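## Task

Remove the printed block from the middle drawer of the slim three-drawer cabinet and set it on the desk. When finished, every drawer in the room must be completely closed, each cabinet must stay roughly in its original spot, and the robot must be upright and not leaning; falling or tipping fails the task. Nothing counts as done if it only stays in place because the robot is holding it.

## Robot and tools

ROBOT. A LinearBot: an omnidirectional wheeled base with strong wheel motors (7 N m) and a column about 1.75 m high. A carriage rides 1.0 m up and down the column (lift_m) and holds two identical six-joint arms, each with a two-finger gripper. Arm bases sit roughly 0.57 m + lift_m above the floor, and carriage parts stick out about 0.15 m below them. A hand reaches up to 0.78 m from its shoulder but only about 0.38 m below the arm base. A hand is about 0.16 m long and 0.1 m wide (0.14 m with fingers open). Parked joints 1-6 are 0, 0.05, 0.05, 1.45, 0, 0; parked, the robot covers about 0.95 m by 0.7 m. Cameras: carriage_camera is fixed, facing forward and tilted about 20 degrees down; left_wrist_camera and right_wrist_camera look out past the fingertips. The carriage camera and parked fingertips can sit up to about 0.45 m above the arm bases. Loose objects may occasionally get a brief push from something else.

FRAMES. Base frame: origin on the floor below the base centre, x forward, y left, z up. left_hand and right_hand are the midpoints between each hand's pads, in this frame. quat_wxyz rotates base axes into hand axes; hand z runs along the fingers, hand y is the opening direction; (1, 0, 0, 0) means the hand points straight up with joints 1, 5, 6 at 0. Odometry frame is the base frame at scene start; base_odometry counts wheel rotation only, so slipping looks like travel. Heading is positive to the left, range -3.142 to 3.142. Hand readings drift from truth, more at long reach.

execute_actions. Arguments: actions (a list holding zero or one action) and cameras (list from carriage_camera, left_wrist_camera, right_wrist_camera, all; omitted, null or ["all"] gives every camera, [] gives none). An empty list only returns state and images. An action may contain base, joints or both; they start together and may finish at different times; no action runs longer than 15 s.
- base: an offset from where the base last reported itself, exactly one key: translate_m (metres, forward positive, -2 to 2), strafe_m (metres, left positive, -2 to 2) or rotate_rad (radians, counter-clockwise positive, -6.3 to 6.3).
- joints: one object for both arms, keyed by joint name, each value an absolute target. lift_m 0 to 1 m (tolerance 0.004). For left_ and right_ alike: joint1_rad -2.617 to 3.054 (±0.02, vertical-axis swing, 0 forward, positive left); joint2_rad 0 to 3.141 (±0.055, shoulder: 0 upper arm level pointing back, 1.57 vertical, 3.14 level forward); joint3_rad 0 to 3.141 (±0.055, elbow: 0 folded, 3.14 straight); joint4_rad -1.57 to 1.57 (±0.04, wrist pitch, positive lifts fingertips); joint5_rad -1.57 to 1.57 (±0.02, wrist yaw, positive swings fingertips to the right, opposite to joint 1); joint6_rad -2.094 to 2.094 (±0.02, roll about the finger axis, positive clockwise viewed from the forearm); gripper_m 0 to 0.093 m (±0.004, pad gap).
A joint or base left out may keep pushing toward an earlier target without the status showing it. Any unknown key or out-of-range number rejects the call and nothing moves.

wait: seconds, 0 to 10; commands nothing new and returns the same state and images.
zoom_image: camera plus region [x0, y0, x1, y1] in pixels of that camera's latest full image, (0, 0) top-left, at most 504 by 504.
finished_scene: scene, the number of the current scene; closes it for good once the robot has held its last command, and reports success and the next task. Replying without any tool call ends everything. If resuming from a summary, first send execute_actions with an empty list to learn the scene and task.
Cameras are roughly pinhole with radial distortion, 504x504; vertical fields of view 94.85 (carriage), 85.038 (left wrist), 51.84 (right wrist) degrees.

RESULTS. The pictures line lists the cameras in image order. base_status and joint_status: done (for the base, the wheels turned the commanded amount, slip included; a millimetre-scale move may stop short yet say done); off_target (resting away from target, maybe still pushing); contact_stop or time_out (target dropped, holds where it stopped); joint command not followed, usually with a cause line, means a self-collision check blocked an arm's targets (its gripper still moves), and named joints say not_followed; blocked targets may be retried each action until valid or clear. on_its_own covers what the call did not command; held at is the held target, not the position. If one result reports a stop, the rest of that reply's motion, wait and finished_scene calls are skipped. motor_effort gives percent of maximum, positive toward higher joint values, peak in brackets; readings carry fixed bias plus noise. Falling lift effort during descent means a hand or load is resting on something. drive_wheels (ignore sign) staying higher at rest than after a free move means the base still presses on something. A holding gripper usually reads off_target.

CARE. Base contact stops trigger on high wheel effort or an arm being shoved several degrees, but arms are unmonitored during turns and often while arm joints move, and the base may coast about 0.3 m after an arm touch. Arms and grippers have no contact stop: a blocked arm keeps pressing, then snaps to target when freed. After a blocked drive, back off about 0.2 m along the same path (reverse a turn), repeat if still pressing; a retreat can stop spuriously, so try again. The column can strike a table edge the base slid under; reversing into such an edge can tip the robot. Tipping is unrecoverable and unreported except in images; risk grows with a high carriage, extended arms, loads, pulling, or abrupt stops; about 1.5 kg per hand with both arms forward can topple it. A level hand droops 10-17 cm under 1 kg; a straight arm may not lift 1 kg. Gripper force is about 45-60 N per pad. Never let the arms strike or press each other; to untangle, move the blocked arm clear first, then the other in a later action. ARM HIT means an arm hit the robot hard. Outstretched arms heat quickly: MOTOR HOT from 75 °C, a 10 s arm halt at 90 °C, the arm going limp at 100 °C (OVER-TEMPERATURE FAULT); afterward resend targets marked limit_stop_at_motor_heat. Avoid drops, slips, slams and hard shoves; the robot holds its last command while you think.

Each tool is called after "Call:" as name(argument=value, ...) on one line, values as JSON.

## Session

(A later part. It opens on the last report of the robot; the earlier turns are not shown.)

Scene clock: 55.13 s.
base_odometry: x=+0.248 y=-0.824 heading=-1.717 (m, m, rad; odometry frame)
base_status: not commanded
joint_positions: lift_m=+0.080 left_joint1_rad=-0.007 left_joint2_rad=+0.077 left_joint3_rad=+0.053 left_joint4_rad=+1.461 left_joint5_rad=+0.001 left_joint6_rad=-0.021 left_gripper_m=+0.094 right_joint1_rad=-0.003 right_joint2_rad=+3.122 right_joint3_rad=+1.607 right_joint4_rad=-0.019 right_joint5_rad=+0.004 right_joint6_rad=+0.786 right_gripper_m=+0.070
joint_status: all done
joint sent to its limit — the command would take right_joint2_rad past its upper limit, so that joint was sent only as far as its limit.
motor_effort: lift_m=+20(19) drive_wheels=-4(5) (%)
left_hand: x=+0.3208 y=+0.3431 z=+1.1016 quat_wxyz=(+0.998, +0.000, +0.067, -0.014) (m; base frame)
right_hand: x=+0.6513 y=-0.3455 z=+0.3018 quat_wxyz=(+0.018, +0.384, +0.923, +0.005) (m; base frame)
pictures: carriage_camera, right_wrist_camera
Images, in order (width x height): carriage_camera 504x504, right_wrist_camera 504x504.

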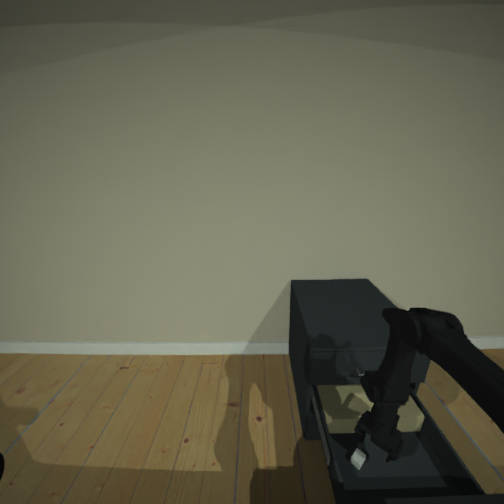

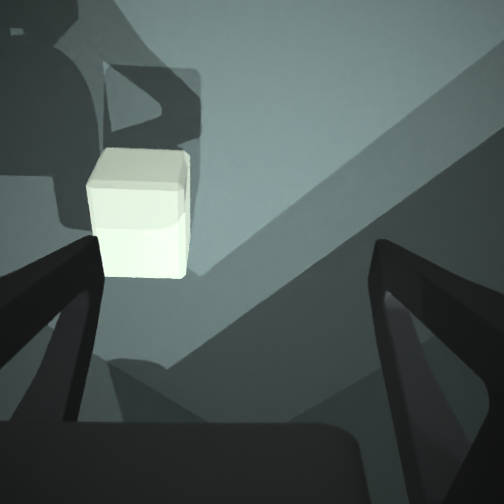

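Call:
execute_actions(actions=[{"base":{"strafe_m":0.045}}], cameras=["carriage_camera","right_wrist_camera"])

Scene clock: 56.87 s.
base_odometry: x=+0.292 y=-0.830 heading=-1.717 (m, m, rad; odometry frame)
base_status: done
joint_positions: lift_m=+0.080 left_joint1_rad=-0.007 left_joint2_rad=+0.077 left_joint3_rad=+0.053 left_joint4_rad=+1.461 left_joint5_rad=+0.001 left_joint6_rad=-0.021 left_gripper_m=+0.094 right_joint1_rad=-0.003 right_joint2_rad=+3.122 right_joint3_rad=+1.607 right_joint4_rad=-0.020 right_joint5_rad=+0.004 right_joint6_rad=+0.786 right_gripper_m=+0.070
joint_status: not commanded
motor_effort: lift_m=+20(20) drive_wheels=-2(8) (%)
left_hand: x=+0.3208 y=+0.3431 z=+1.1016 quat_wxyz=(+0.998, +0.000, +0.067, -0.014) (m; base frame)
right_hand: x=+0.6513 y=-0.3452 z=+0.3018 quat_wxyz=(+0.017, +0.384, +0.923, +0.005) (m; base frame)
pictures: carriage_camera, right_wrist_camera
Images, in order (width x height): carriage_camera 504x504, right_wrist_camera 504x504.

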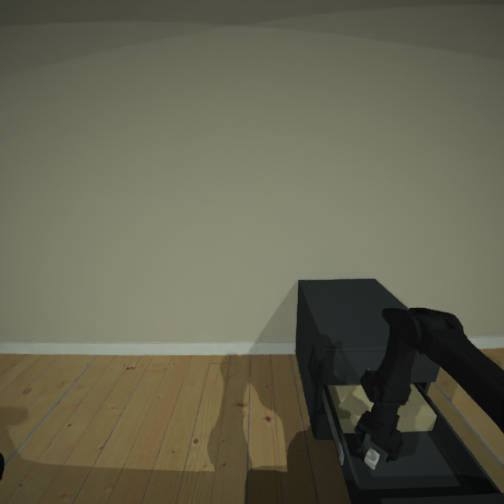

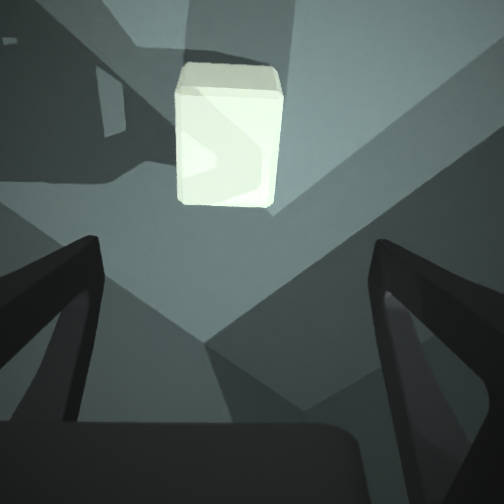

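Call:
execute_actions(actions=[{"joints":{"lift_m":0.03}}], cameras=["right_wrist_camera"])

Call:
execute_actions(actions=[{"joints":{"lift_m":0.0}}], cameras=["right_wrist_camera","carriage_camera"])

Scene clock: 57.77 s.
base_odometry: x=+0.292 y=-0.830 heading=-1.717 (m, m, rad; odometry frame)
base_status: not commanded
joint_positions: lift_m=+0.030 left_joint1_rad=-0.007 left_joint2_rad=+0.077 left_joint3_rad=+0.053 left_joint4_rad=+1.461 left_joint5_rad=+0.001 left_joint6_rad=-0.021 left_gripper_m=+0.094 right_joint1_rad=-0.003 right_joint2_rad=+3.122 right_joint3_rad=+1.607 right_joint4_rad=-0.022 right_joint5_rad=+0.004 right_joint6_rad=+0.786 right_gripper_m=+0.070
joint_status: all done
motor_effort: lift_m=+19(18) drive_wheels=+1(2) (%)
left_hand: x=+0.3208 y=+0.3431 z=+1.0517 quat_wxyz=(+0.998, +0.000, +0.067, -0.014) (m; base frame)
right_hand: x=+0.6507 y=-0.3451 z=+0.2518 quat_wxyz=(+0.016, +0.384, +0.923, +0.005) (m; base frame)
pictures: right_wrist_camera
Images, in order (width x height): right_wrist_camera 504x504.

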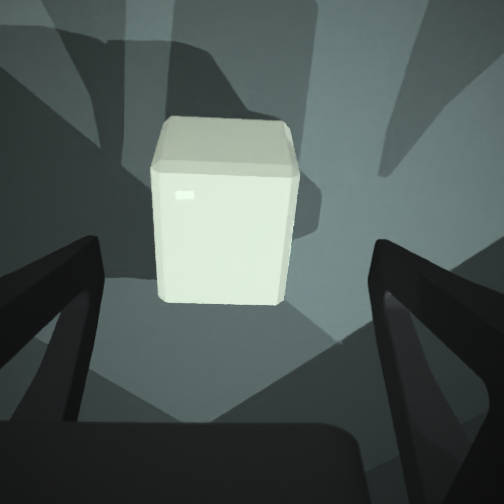

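Scene clock: 58.40 s.
base_odometry: x=+0.292 y=-0.830 heading=-1.717 (m, m, rad; odometry frame)
base_status: not commanded
joint_positions: lift_m=+0.001 left_joint1_rad=-0.007 left_joint2_rad=+0.077 left_joint3_rad=+0.053 left_joint4_rad=+1.461 left_joint5_rad=+0.001 left_joint6_rad=-0.021 left_gripper_m=+0.094 right_joint1_rad=-0.004 right_joint2_rad=+3.094 right_joint3_rad=+1.611 right_joint4_rad=-0.043 right_joint5_rad=+0.002 right_joint6_rad=+0.784 right_gripper_m=+0.070
joint_status: all done
motor_effort: lift_m=+17(19) drive_wheels=+1(5) (%)
left_hand: x=+0.3207 y=+0.3432 z=+1.0220 quat_wxyz=(+0.998, +0.000, +0.067, -0.014) (m; base frame)
right_hand: x=+0.6604 y=-0.3454 z=+0.2318 quat_wxyz=(+0.021, +0.384, +0.923, +0.007) (m; base frame)
pictures: carriage_camera, right_wrist_camera
Images, in order (width x height): carriage_camera 504x504, right_wrist_camera 504x504.

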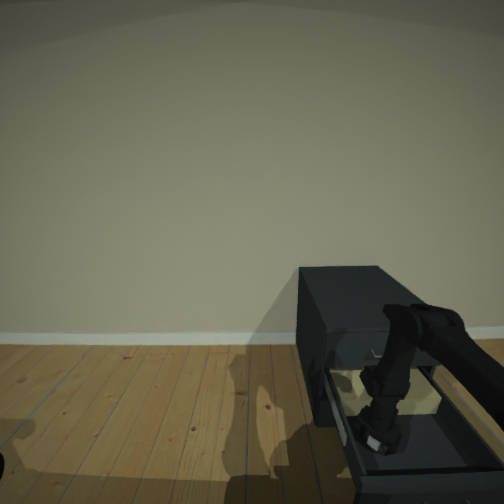

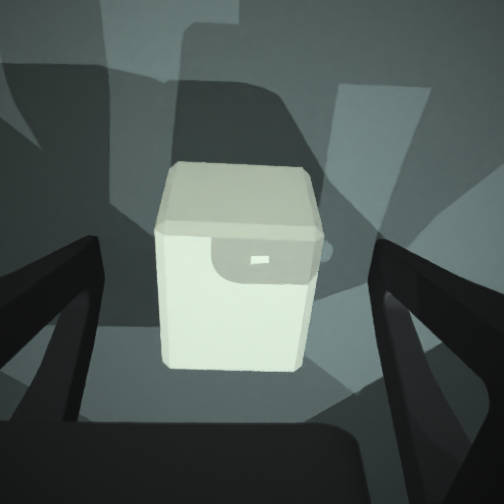

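Hand touched down (floor). Close.

Call:
execute_actions(actions=[{"joints":{"lift_m":0.008,"right_gripper_m":0.0}}], cameras=["right_wrist_camera"])

Call:
execute_actions(actions=[{"joints":{"lift_m":0.25}}], cameras=["right_wrist_camera","carriage_camera"])

Scene clock: 59.20 s.
base_odometry: x=+0.292 y=-0.830 heading=-1.717 (m, m, rad; odometry frame)
base_status: not commanded
joint_positions: lift_m=+0.008 left_joint1_rad=-0.007 left_joint2_rad=+0.077 left_joint3_rad=+0.053 left_joint4_rad=+1.461 left_joint5_rad=+0.001 left_joint6_rad=-0.021 left_gripper_m=+0.094 right_joint1_rad=-0.004 right_joint2_rad=+3.110 right_joint3_rad=+1.611 right_joint4_rad=-0.034 right_joint5_rad=+0.004 right_joint6_rad=+0.784 right_gripper_m=+0.031
joint_status: right_gripper_m off_target (ended at +0.031, target +0.000); the others done
motor_effort: lift_m=+25(30) drive_wheels=+1(2) (%)
left_hand: x=+0.3207 y=+0.3432 z=+1.0290 quat_wxyz=(+0.998, +0.000, +0.067, -0.014) (m; base frame)
right_hand: x=+0.6555 y=-0.3458 z=+0.2336 quat_wxyz=(+0.018, +0.384, +0.923, +0.005) (m; base frame)
pictures: right_wrist_camera
Images, in order (width x height): right_wrist_camera 504x504.

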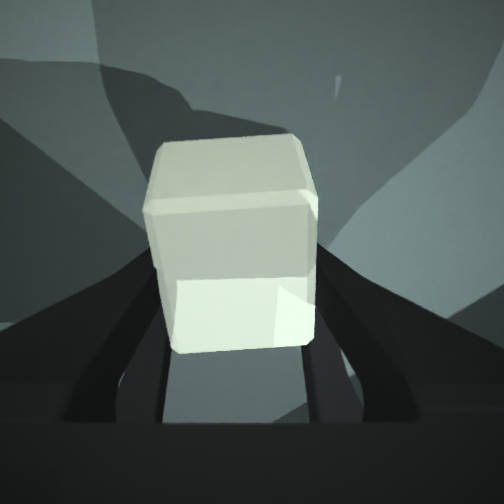

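Scene clock: 60.70 s.
base_odometry: x=+0.292 y=-0.830 heading=-1.717 (m, m, rad; odometry frame)
base_status: not commanded
joint_positions: lift_m=+0.250 left_joint1_rad=-0.007 left_joint2_rad=+0.077 left_joint3_rad=+0.053 left_joint4_rad=+1.462 left_joint5_rad=+0.001 left_joint6_rad=-0.021 left_gripper_m=+0.094 right_joint1_rad=-0.004 right_joint2_rad=+3.122 right_joint3_rad=+1.611 right_joint4_rad=-0.022 right_joint5_rad=+0.004 right_joint6_rad=+0.784 right_gripper_m=+0.031
joint_status: all done
motor_effort: lift_m=+25(29) drive_wheels=+2(2) (%)
left_hand: x=+0.3206 y=+0.3432 z=+1.2711 quat_wxyz=(+0.998, +0.000, +0.066, -0.014) (m; base frame)
right_hand: x=+0.6525 y=-0.3457 z=+0.4715 quat_wxyz=(+0.018, +0.384, +0.923, +0.005) (m; base frame)
pictures: carriage_camera, right_wrist_camera
Images, in order (width x height): carriage_camera 504x504, right_wrist_camera 504x504.

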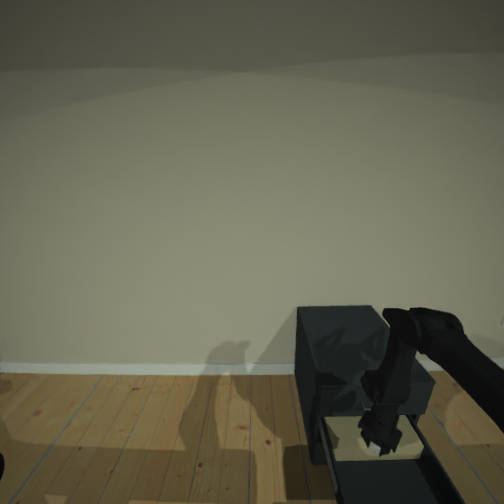

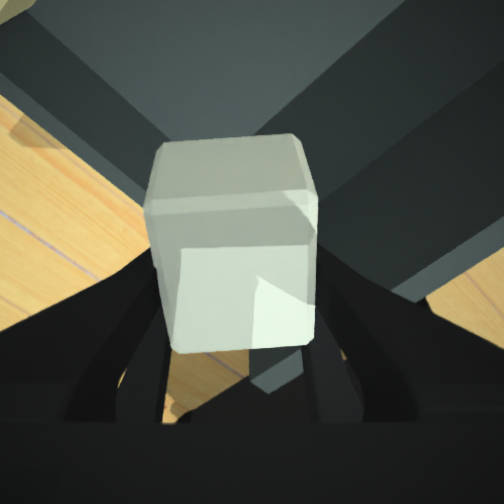

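Call:
execute_actions(actions=[{"base":{"translate_m":-0.42},"joints":{"right_joint2_rad":1.2,"right_joint3_rad":0.6,"right_joint4_rad":0.3,"right_joint6_rad":0.0}}], cameras=[])

Call:
execute_actions(actions=[{"base":{"strafe_m":-0.77},"joints":{"lift_m":0.03,"left_joint1_rad":0,"left_joint2_rad":3.1,"left_joint3_rad":1.6,"left_joint4_rad":0.55,"left_joint5_rad":0,"left_joint6_rad":0,"left_gripper_m":0.0}}])

Scene clock: 64.13 s.
base_odometry: x=+0.353 y=-0.415 heading=-1.717 (m, m, rad; odometry frame)
base_status: done
joint_positions: lift_m=+0.250 left_joint1_rad=-0.007 left_joint2_rad=+0.077 left_joint3_rad=+0.053 left_joint4_rad=+1.462 left_joint5_rad=+0.001 left_joint6_rad=-0.021 left_gripper_m=+0.094 right_joint1_rad=-0.004 right_joint2_rad=+1.211 right_joint3_rad=+0.617 right_joint4_rad=+0.298 right_joint5_rad=+0.004 right_joint6_rad=+0.006 right_gripper_m=+0.031
joint_status: all done
motor_effort: lift_m=+25(25) drive_wheels=-1(8) (%)
left_hand: x=+0.3205 y=+0.3432 z=+1.2711 quat_wxyz=(+0.998, +0.000, +0.066, -0.014) (m; base frame)
right_hand: x=+0.6837 y=-0.3458 z=+1.0411 quat_wxyz=(+0.595, +0.005, +0.804, -0.001) (m; base frame)
pictures: none
No camera images: the call's "cameras" was empty. Leave "cameras" out to get every camera's image.

Scene clock: 67.93 s.
base_odometry: x=-0.408 y=-0.302 heading=-1.718 (m, m, rad; odometry frame)
base_status: done
joint_positions: lift_m=+0.030 left_joint1_rad=-0.006 left_joint2_rad=+3.105 left_joint3_rad=+1.593 left_joint4_rad=+0.533 left_joint5_rad=+0.001 left_joint6_rad=-0.003 left_gripper_m=+0.001 right_joint1_rad=-0.004 right_joint2_rad=+1.211 right_joint3_rad=+0.607 right_joint4_rad=+0.288 right_joint5_rad=+0.004 right_joint6_rad=+0.006 right_gripper_m=+0.031
joint_status: all done
motor_effort: lift_m=+19(20) drive_wheels=-1(9) (%)
left_hand: x=+0.7801 y=+0.3403 z=+0.2981 quat_wxyz=(+0.292, +0.001, +0.957, -0.002) (m; base frame)
right_hand: x=+0.6813 y=-0.3457 z=+0.8145 quat_wxyz=(+0.587, +0.005, +0.810, -0.001) (m; base frame)
pictures: carriage_camera, left_wrist_camera, right_wrist_camera
Images, in order (width x height): carriage_camera 504x504, left_wrist_camera 504x504, right_wrist_camera 504x504.

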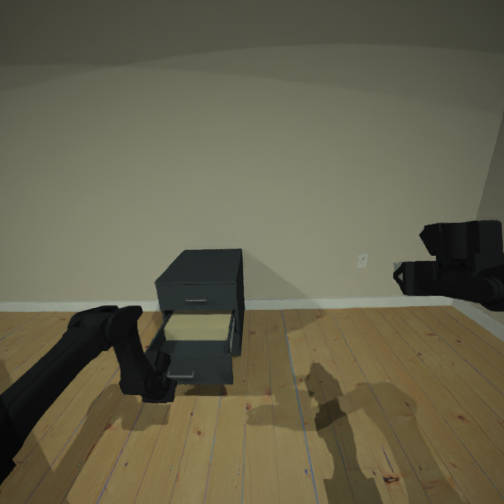

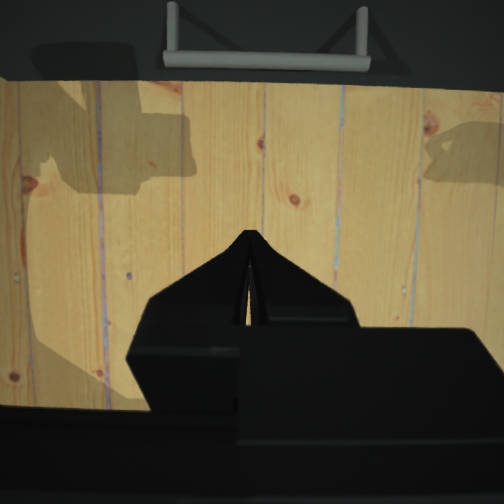

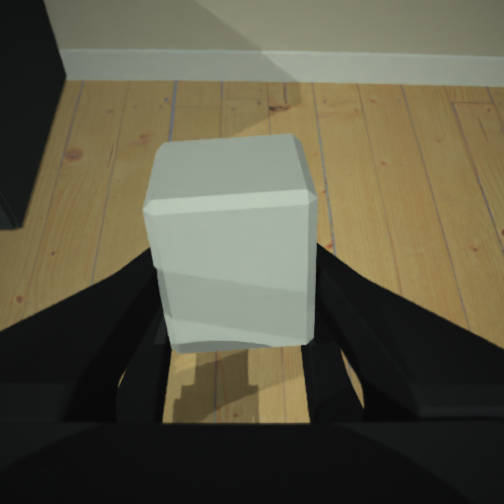

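Call:
execute_actions(actions=[{"joints":{"left_joint6_rad":1.57,"lift_m":0.005}}], cameras=[])

Call:
execute_actions(actions=[{"base":{"translate_m":0.36}}], cameras=["carriage_camera","left_wrist_camera"])

Scene clock: 70.17 s.
base_odometry: x=-0.408 y=-0.302 heading=-1.718 (m, m, rad; odometry frame)
base_status: not commanded
joint_positions: lift_m=+0.005 left_joint1_rad=-0.006 left_joint2_rad=+3.108 left_joint3_rad=+1.593 left_joint4_rad=+0.542 left_joint5_rad=+0.001 left_joint6_rad=+1.566 left_gripper_m=+0.001 right_joint1_rad=-0.004 right_joint2_rad=+1.211 right_joint3_rad=+0.607 right_joint4_rad=+0.288 right_joint5_rad=+0.004 right_joint6_rad=+0.006 right_gripper_m=+0.031
joint_status: all done
motor_effort: lift_m=+20(21) drive_wheels=-1(1) (%)
left_hand: x=+0.7806 y=+0.3403 z=+0.2730 quat_wxyz=(+0.209, +0.676, +0.675, +0.207) (m; base frame)
right_hand: x=+0.6813 y=-0.3457 z=+0.7895 quat_wxyz=(+0.587, +0.005, +0.810, -0.001) (m; base frame)
pictures: none
No camera images: the call's "cameras" was empty. Leave "cameras" out to get every camera's image.

Scene clock: 72.87 s.
base_odometry: x=-0.461 y=-0.658 heading=-1.718 (m, m, rad; odometry frame)
base_status: done
joint_positions: lift_m=+0.005 left_joint1_rad=-0.006 left_joint2_rad=+3.121 left_joint3_rad=+1.593 left_joint4_rad=+0.534 left_joint5_rad=+0.000 left_joint6_rad=+1.566 left_gripper_m=+0.001 right_joint1_rad=-0.004 right_joint2_rad=+1.211 right_joint3_rad=+0.607 right_joint4_rad=+0.290 right_joint5_rad=+0.004 right_joint6_rad=+0.006 right_gripper_m=+0.031
joint_status: not commanded
motor_effort: lift_m=+20(20) drive_wheels=-5(11) (%)
left_hand: x=+0.7734 y=+0.3408 z=+0.2658 quat_wxyz=(+0.202, +0.678, +0.678, +0.200) (m; base frame)
right_hand: x=+0.6815 y=-0.3457 z=+0.7900 quat_wxyz=(+0.588, +0.005, +0.809, -0.001) (m; base frame)
pictures: carriage_camera, left_wrist_camera
Images, in order (width x height): carriage_camera 504x504, left_wrist_camera 504x504.

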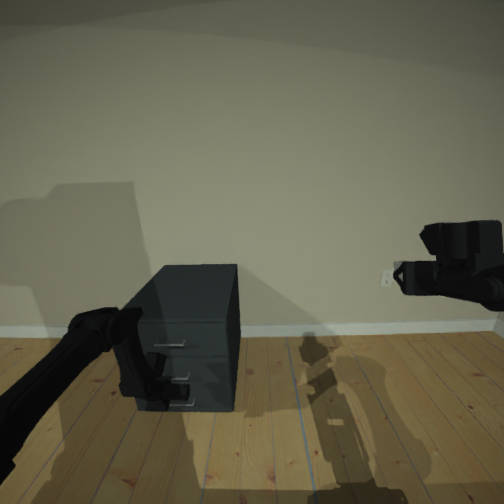

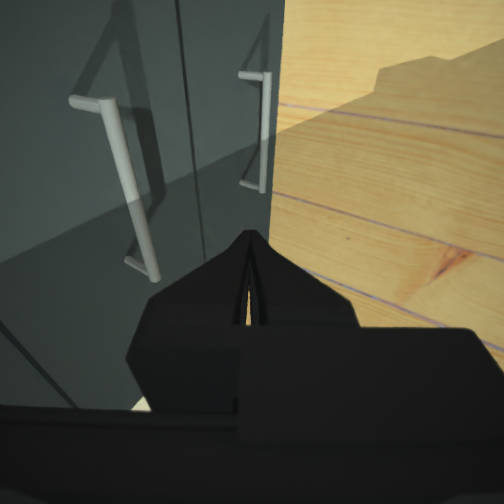

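Call:
execute_actions(actions=[{"base":{"translate_m":0.06}}], cameras=["carriage_camera","left_wrist_camera"])

Call:
zoom_image(camera="carriage_camera", region=[60, 260, 260, 430])

Scene clock: 74.37 s.
base_odometry: x=-0.470 y=-0.718 heading=-1.719 (m, m, rad; odometry frame)
base_status: done
joint_positions: lift_m=+0.005 left_joint1_rad=-0.005 left_joint2_rad=+3.121 left_joint3_rad=+1.593 left_joint4_rad=+0.538 left_joint5_rad=+0.000 left_joint6_rad=+1.566 left_gripper_m=+0.001 right_joint1_rad=-0.004 right_joint2_rad=+1.211 right_joint3_rad=+0.607 right_joint4_rad=+0.290 right_joint5_rad=+0.004 right_joint6_rad=+0.006 right_gripper_m=+0.031
joint_status: not commanded
motor_effort: lift_m=+20(20) drive_wheels=-4(10) (%)
left_hand: x=+0.7743 y=+0.3411 z=+0.2664 quat_wxyz=(+0.204, +0.677, +0.677, +0.202) (m; base frame)
right_hand: x=+0.6815 y=-0.3457 z=+0.7901 quat_wxyz=(+0.588, +0.005, +0.809, -0.001) (m; base frame)
pictures: carriage_camera, left_wrist_camera
Images, in order (width x height): carriage_camera 504x504, left_wrist_camera 504x504.

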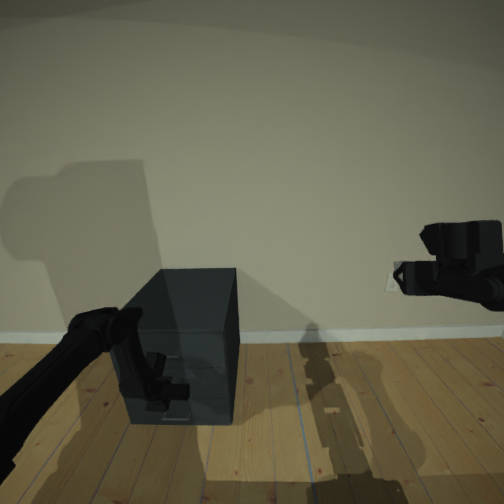

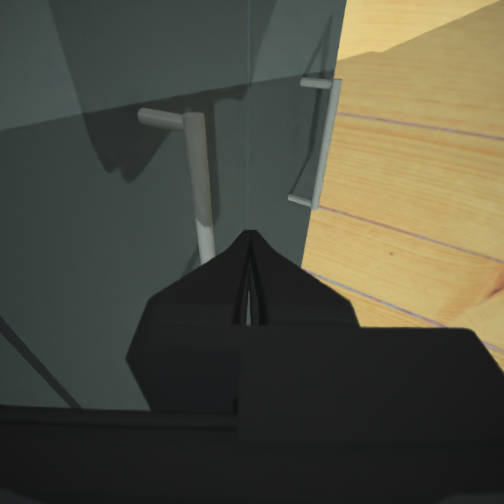

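Region (60, 260, 260, 430) of carriage_camera's 504x504 image, scaled by 2.520, with more detail than that image has; it fills the top 428 rows of this view, and the rest is white.

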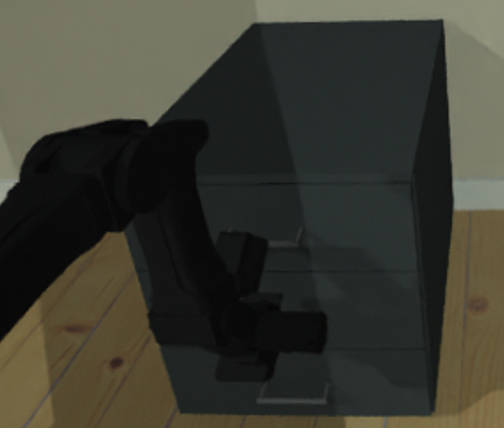

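Call:
execute_actions(actions=[{"base":{"translate_m":0.03}}], cameras=["left_wrist_camera"])

Scene clock: 75.50 s.
base_odometry: x=-0.475 y=-0.747 heading=-1.719 (m, m, rad; odometry frame)
base_status: done
joint_positions: lift_m=+0.005 left_joint1_rad=-0.004 left_joint2_rad=+3.119 left_joint3_rad=+1.576 left_joint4_rad=+0.511 left_joint5_rad=+0.000 left_joint6_rad=+1.566 left_gripper_m=+0.001 right_joint1_rad=-0.004 right_joint2_rad=+1.211 right_joint3_rad=+0.607 right_joint4_rad=+0.290 right_joint5_rad=+0.003 right_joint6_rad=+0.006 right_gripper_m=+0.031
joint_status: not commanded
motor_effort: lift_m=+20(20) drive_wheels=+5(10) (%)
left_hand: x=+0.7616 y=+0.3414 z=+0.2602 quat_wxyz=(+0.189, +0.681, +0.682, +0.187) (m; base frame)
right_hand: x=+0.6815 y=-0.3457 z=+0.7901 quat_wxyz=(+0.588, +0.005, +0.809, -0.001) (m; base frame)
pictures: left_wrist_camera
Images, in order (width x height): left_wrist_camera 504x504.

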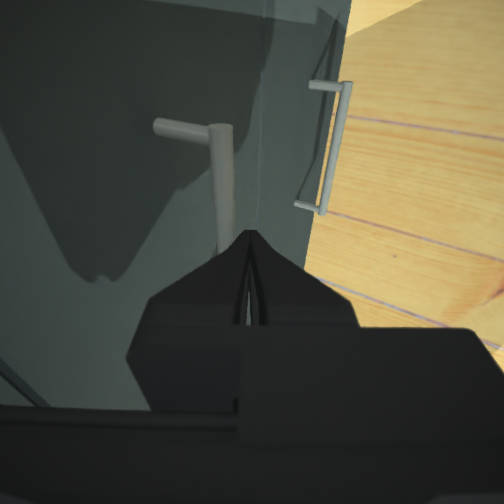

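Call:
execute_actions(actions=[{"base":{"translate_m":-0.3}}], cameras=["carriage_camera"])

Call:
execute_actions(actions=[{"base":{"rotate_rad":1.57},"joints":{"left_joint2_rad":0.05,"left_joint3_rad":0.05,"left_joint4_rad":1.45,"left_joint6_rad":0,"lift_m":0.25}}], cameras=["carriage_camera"])

Scene clock: 78.47 s.
base_odometry: x=-0.431 y=-0.450 heading=-1.720 (m, m, rad; odometry frame)
base_status: done
joint_positions: lift_m=+0.005 left_joint1_rad=-0.003 left_joint2_rad=+3.119 left_joint3_rad=+1.576 left_joint4_rad=+0.539 left_joint5_rad=+0.000 left_joint6_rad=+1.566 left_gripper_m=+0.001 right_joint1_rad=-0.004 right_joint2_rad=+1.211 right_joint3_rad=+0.607 right_joint4_rad=+0.291 right_joint5_rad=+0.003 right_joint6_rad=+0.006 right_gripper_m=+0.031
joint_status: not commanded
motor_effort: lift_m=+20(20) drive_wheels=-2(13) (%)
left_hand: x=+0.7673 y=+0.3419 z=+0.2637 quat_wxyz=(+0.198, +0.678, +0.679, +0.197) (m; base frame)
right_hand: x=+0.6816 y=-0.3456 z=+0.7903 quat_wxyz=(+0.588, +0.005, +0.809, +0.000) (m; base frame)
pictures: carriage_camera
Images, in order (width x height): carriage_camera 504x504.

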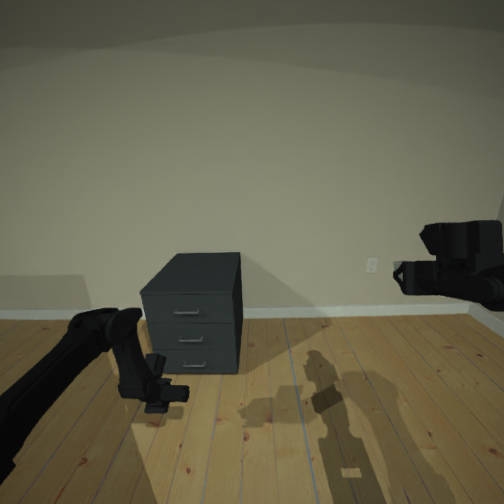

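Scene clock: 81.57 s.
base_odometry: x=-0.431 y=-0.450 heading=-0.150 (m, m, rad; odometry frame)
base_status: done
joint_positions: lift_m=+0.250 left_joint1_rad=-0.005 left_joint2_rad=+0.062 left_joint3_rad=+0.068 left_joint4_rad=+1.451 left_joint5_rad=+0.000 left_joint6_rad=+0.003 left_gripper_m=+0.001 right_joint1_rad=-0.004 right_joint2_rad=+1.211 right_joint3_rad=+0.607 right_joint4_rad=+0.297 right_joint5_rad=+0.003 right_joint6_rad=+0.006 right_gripper_m=+0.031
joint_status: all done
motor_effort: lift_m=+24(29) drive_wheels=+3(10) (%)
left_hand: x=+0.3141 y=+0.3433 z=+1.2753 quat_wxyz=(+0.998, +0.000, +0.057, -0.001) (m; base frame)
right_hand: x=+0.6821 y=-0.3456 z=+1.0362 quat_wxyz=(+0.591, +0.005, +0.807, +0.000) (m; base frame)
pictures: carriage_camera
Images, in order (width x height): carriage_camera 504x504.

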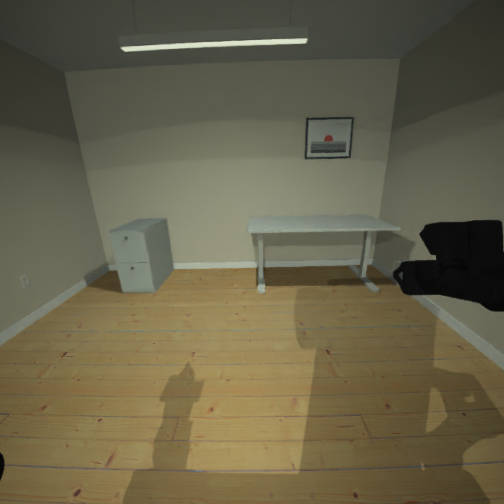

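Call:
execute_actions(actions=[{"base":{"translate_m":1.5},"joints":{"right_joint2_rad":1.7,"right_joint3_rad":1.2,"right_joint4_rad":-0.95}}], cameras=["carriage_camera","right_wrist_camera"])

Scene clock: 87.07 s.
base_odometry: x=+1.053 y=-0.673 heading=-0.149 (m, m, rad; odometry frame)
base_status: done
joint_positions: lift_m=+0.250 left_joint1_rad=-0.005 left_joint2_rad=+0.062 left_joint3_rad=+0.068 left_joint4_rad=+1.451 left_joint5_rad=+0.000 left_joint6_rad=+0.003 left_gripper_m=+0.001 right_joint1_rad=-0.004 right_joint2_rad=+1.691 right_joint3_rad=+1.180 right_joint4_rad=-0.953 right_joint5_rad=+0.003 right_joint6_rad=+0.006 right_gripper_m=+0.031
joint_status: all done
motor_effort: lift_m=+24(24) drive_wheels=-5(15) (%)
left_hand: x=+0.3141 y=+0.3433 z=+1.2753 quat_wxyz=(+0.998, +0.000, +0.057, -0.001) (m; base frame)
right_hand: x=+0.6057 y=-0.3453 z=+0.9032 quat_wxyz=(+0.053, +0.005, +0.999, -0.001) (m; base frame)
pictures: carriage_camera, right_wrist_camera
Images, in order (width x height): carriage_camera 504x504, right_wrist_camera 504x504.

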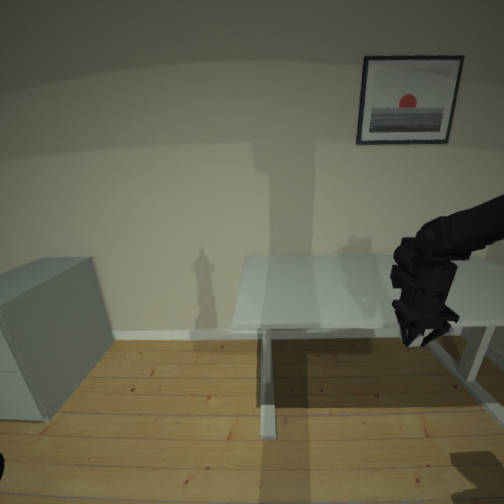

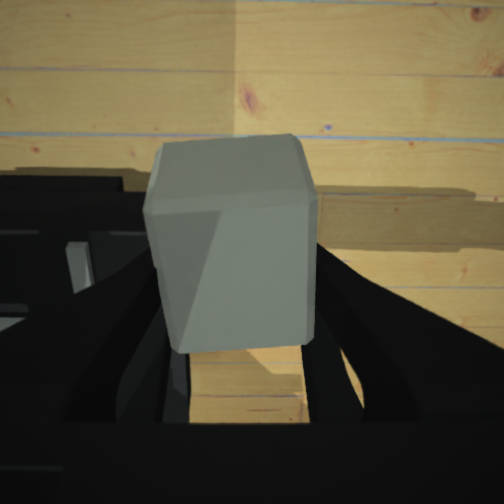

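Call:
execute_actions(actions=[{"base":{"translate_m":0.36},"joints":{"right_joint2_rad":2.0,"right_joint3_rad":1.5,"right_joint4_rad":-0.95}}], cameras=["carriage_camera","right_wrist_camera"])

Scene clock: 90.03 s.
base_odometry: x=+1.409 y=-0.726 heading=-0.148 (m, m, rad; odometry frame)
base_status: done
joint_positions: lift_m=+0.250 left_joint1_rad=-0.005 left_joint2_rad=+0.062 left_joint3_rad=+0.068 left_joint4_rad=+1.450 left_joint5_rad=+0.000 left_joint6_rad=+0.003 left_gripper_m=+0.001 right_joint1_rad=-0.004 right_joint2_rad=+1.995 right_joint3_rad=+1.477 right_joint4_rad=-0.951 right_joint5_rad=+0.003 right_joint6_rad=+0.006 right_gripper_m=+0.031
joint_status: all done
motor_effort: lift_m=+24(24) drive_wheels=+4(13) (%)
left_hand: x=+0.3142 y=+0.3433 z=+1.2753 quat_wxyz=(+0.998, +0.000, +0.057, -0.001) (m; base frame)
right_hand: x=+0.6811 y=-0.3456 z=+0.8799 quat_wxyz=(+0.051, +0.005, +0.999, -0.001) (m; base frame)
pictures: carriage_camera, right_wrist_camera
Images, in order (width x height): carriage_camera 504x504, right_wrist_camera 504x504.

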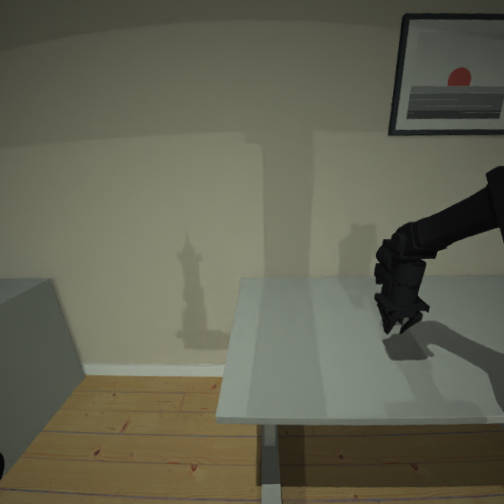

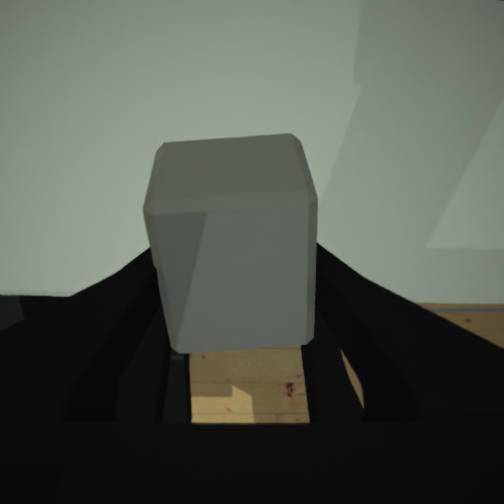

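Call:
execute_actions(actions=[{"base":{"translate_m":0.09},"joints":{"lift_m":0.14}}], cameras=["carriage_camera","right_wrist_camera"])

Scene clock: 91.80 s.
base_odometry: x=+1.498 y=-0.739 heading=-0.148 (m, m, rad; odometry frame)
base_status: done
joint_positions: lift_m=+0.140 left_joint1_rad=-0.005 left_joint2_rad=+0.062 left_joint3_rad=+0.066 left_joint4_rad=+1.451 left_joint5_rad=+0.000 left_joint6_rad=+0.003 left_gripper_m=+0.001 right_joint1_rad=-0.004 right_joint2_rad=+1.996 right_joint3_rad=+1.485 right_joint4_rad=-0.952 right_joint5_rad=+0.003 right_joint6_rad=+0.006 right_gripper_m=+0.031
joint_status: all done
motor_effort: lift_m=+20(20) drive_wheels=-5(11) (%)
left_hand: x=+0.3147 y=+0.3433 z=+1.1652 quat_wxyz=(+0.998, +0.000, +0.058, -0.001) (m; base frame)
right_hand: x=+0.6835 y=-0.3456 z=+0.7724 quat_wxyz=(+0.054, +0.005, +0.999, -0.001) (m; base frame)
pictures: carriage_camera, right_wrist_camera
Images, in order (width x height): carriage_camera 504x504, right_wrist_camera 504x504.

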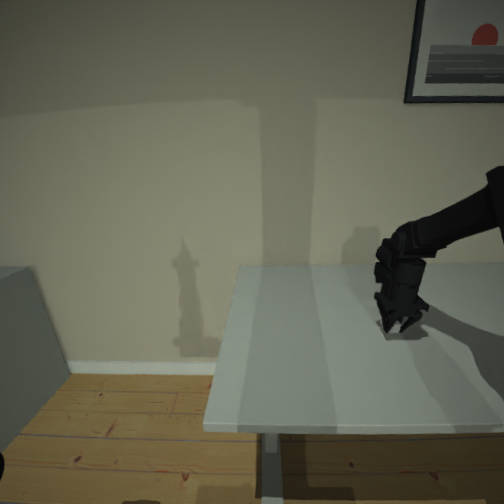

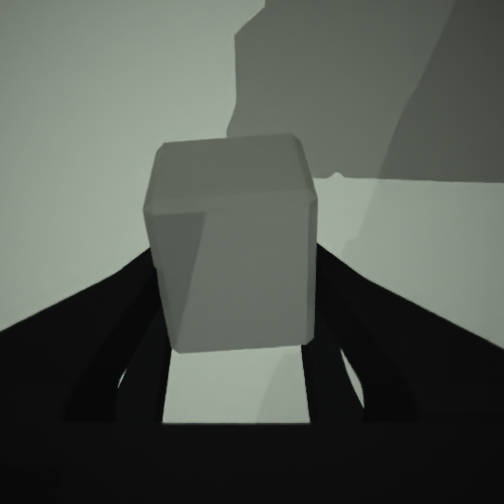

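Close to the surface. Lower a bit.

Call:
execute_actions(actions=[{"joints":{"lift_m":0.115}}], cameras=["carriage_camera"])

Scene clock: 92.63 s.
base_odometry: x=+1.498 y=-0.739 heading=-0.148 (m, m, rad; odometry frame)
base_status: not commanded
joint_positions: lift_m=+0.115 left_joint1_rad=-0.005 left_joint2_rad=+0.062 left_joint3_rad=+0.063 left_joint4_rad=+1.451 left_joint5_rad=+0.000 left_joint6_rad=+0.003 left_gripper_m=+0.001 right_joint1_rad=-0.004 right_joint2_rad=+2.001 right_joint3_rad=+1.485 right_joint4_rad=-0.952 right_joint5_rad=+0.003 right_joint6_rad=+0.006 right_gripper_m=+0.031
joint_status: all done
motor_effort: lift_m=+20(20) drive_wheels=+4(5) (%)
left_hand: x=+0.3155 y=+0.3433 z=+1.1395 quat_wxyz=(+0.998, +0.000, +0.059, -0.001) (m; base frame)
right_hand: x=+0.6831 y=-0.3456 z=+0.7453 quat_wxyz=(+0.052, +0.005, +0.999, -0.001) (m; base frame)
pictures: carriage_camera
Images, in order (width x height): carriage_camera 504x504.

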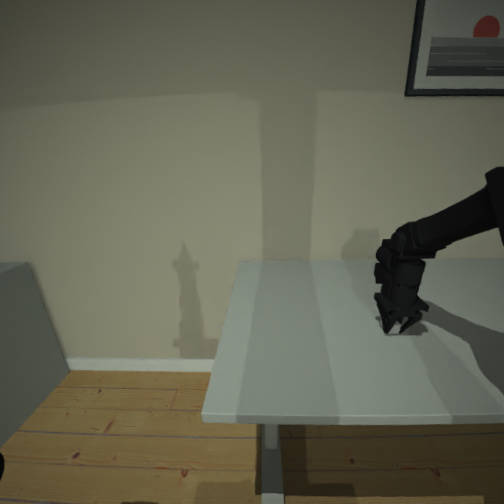

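Call:
execute_actions(actions=[{"joints":{"lift_m":0.095}}], cameras=["carriage_camera"])

Scene clock: 93.27 s.
base_odometry: x=+1.498 y=-0.739 heading=-0.148 (m, m, rad; odometry frame)
base_status: not commanded
joint_positions: lift_m=+0.095 left_joint1_rad=-0.005 left_joint2_rad=+0.062 left_joint3_rad=+0.063 left_joint4_rad=+1.451 left_joint5_rad=+0.000 left_joint6_rad=+0.003 left_gripper_m=+0.001 right_joint1_rad=-0.004 right_joint2_rad=+1.982 right_joint3_rad=+1.504 right_joint4_rad=-0.956 right_joint5_rad=+0.003 right_joint6_rad=+0.006 right_gripper_m=+0.031
joint_status: all done
motor_effort: lift_m=+18(18) drive_wheels=+4(5) (%)
left_hand: x=+0.3156 y=+0.3433 z=+1.1197 quat_wxyz=(+0.998, +0.000, +0.060, -0.001) (m; base frame)
right_hand: x=+0.6889 y=-0.3457 z=+0.7375 quat_wxyz=(+0.068, +0.005, +0.998, -0.001) (m; base frame)
pictures: carriage_camera
Images, in order (width x height): carriage_camera 504x504.

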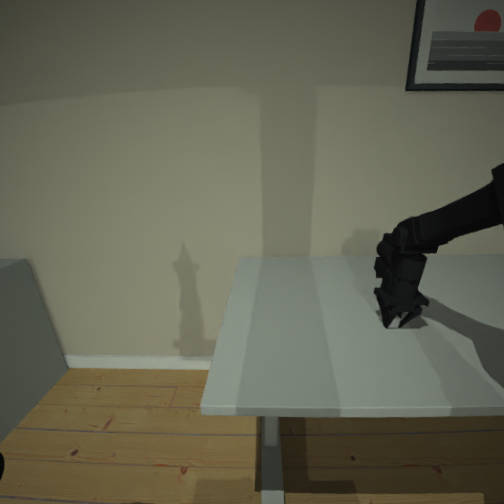

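Touching down. Release.

Call:
execute_actions(actions=[{"joints":{"lift_m":0.107,"right_gripper_m":0.08}}], cameras=[])

Call:
execute_actions(actions=[{"joints":{"lift_m":0.22}}], cameras=["carriage_camera","right_wrist_camera"])

Scene clock: 94.07 s.
base_odometry: x=+1.498 y=-0.739 heading=-0.148 (m, m, rad; odometry frame)
base_status: not commanded
joint_positions: lift_m=+0.107 left_joint1_rad=-0.005 left_joint2_rad=+0.062 left_joint3_rad=+0.063 left_joint4_rad=+1.451 left_joint5_rad=+0.000 left_joint6_rad=+0.003 left_gripper_m=+0.001 right_joint1_rad=-0.004 right_joint2_rad=+1.990 right_joint3_rad=+1.504 right_joint4_rad=-0.953 right_joint5_rad=+0.003 right_joint6_rad=+0.006 right_gripper_m=+0.080
joint_status: all done
motor_effort: lift_m=+25(30) drive_wheels=+4(6) (%)
left_hand: x=+0.3156 y=+0.3433 z=+1.1309 quat_wxyz=(+0.998, +0.000, +0.060, -0.001) (m; base frame)
right_hand: x=+0.6892 y=-0.3457 z=+0.7461 quat_wxyz=(+0.066, +0.005, +0.998, -0.001) (m; base frame)
pictures: none
No camera images: the call's "cameras" was empty. Leave "cameras" out to get every camera's image.

Scene clock: 95.07 s.
base_odometry: x=+1.498 y=-0.739 heading=-0.148 (m, m, rad; odometry frame)
base_status: not commanded
joint_positions: lift_m=+0.220 left_joint1_rad=-0.005 left_joint2_rad=+0.062 left_joint3_rad=+0.063 left_joint4_rad=+1.451 left_joint5_rad=+0.000 left_joint6_rad=+0.003 left_gripper_m=+0.001 right_joint1_rad=-0.004 right_joint2_rad=+1.996 right_joint3_rad=+1.504 right_joint4_rad=-0.951 right_joint5_rad=+0.003 right_joint6_rad=+0.006 right_gripper_m=+0.080
joint_status: all done
motor_effort: lift_m=+25(30) drive_wheels=+4(5) (%)
left_hand: x=+0.3156 y=+0.3433 z=+1.2439 quat_wxyz=(+0.998, +0.000, +0.060, -0.001) (m; base frame)
right_hand: x=+0.6893 y=-0.3457 z=+0.8566 quat_wxyz=(+0.064, +0.005, +0.998, -0.001) (m; base frame)
pictures: carriage_camera, right_wrist_camera
Images, in order (width x height): carriage_camera 504x504, right_wrist_camera 504x504.

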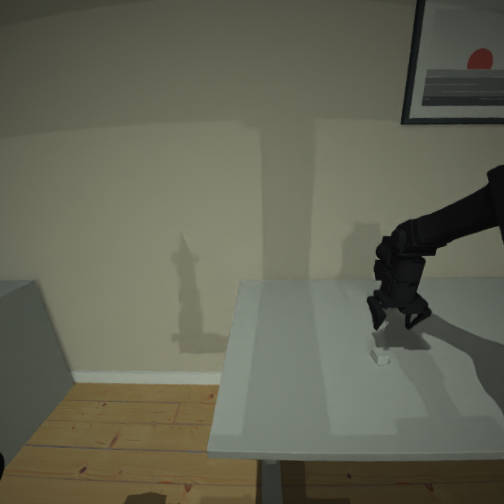

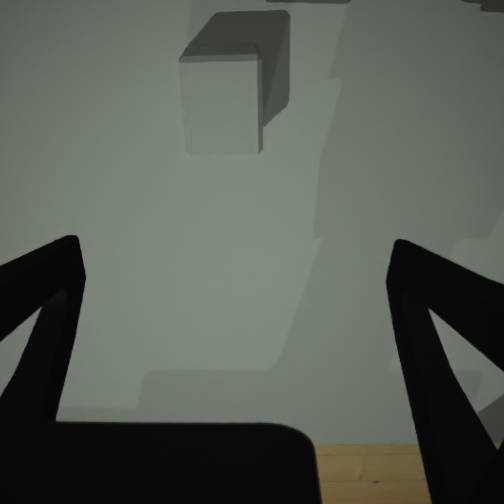

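Call:
finished_scene(scene=1)

The scene is finished: the task was done.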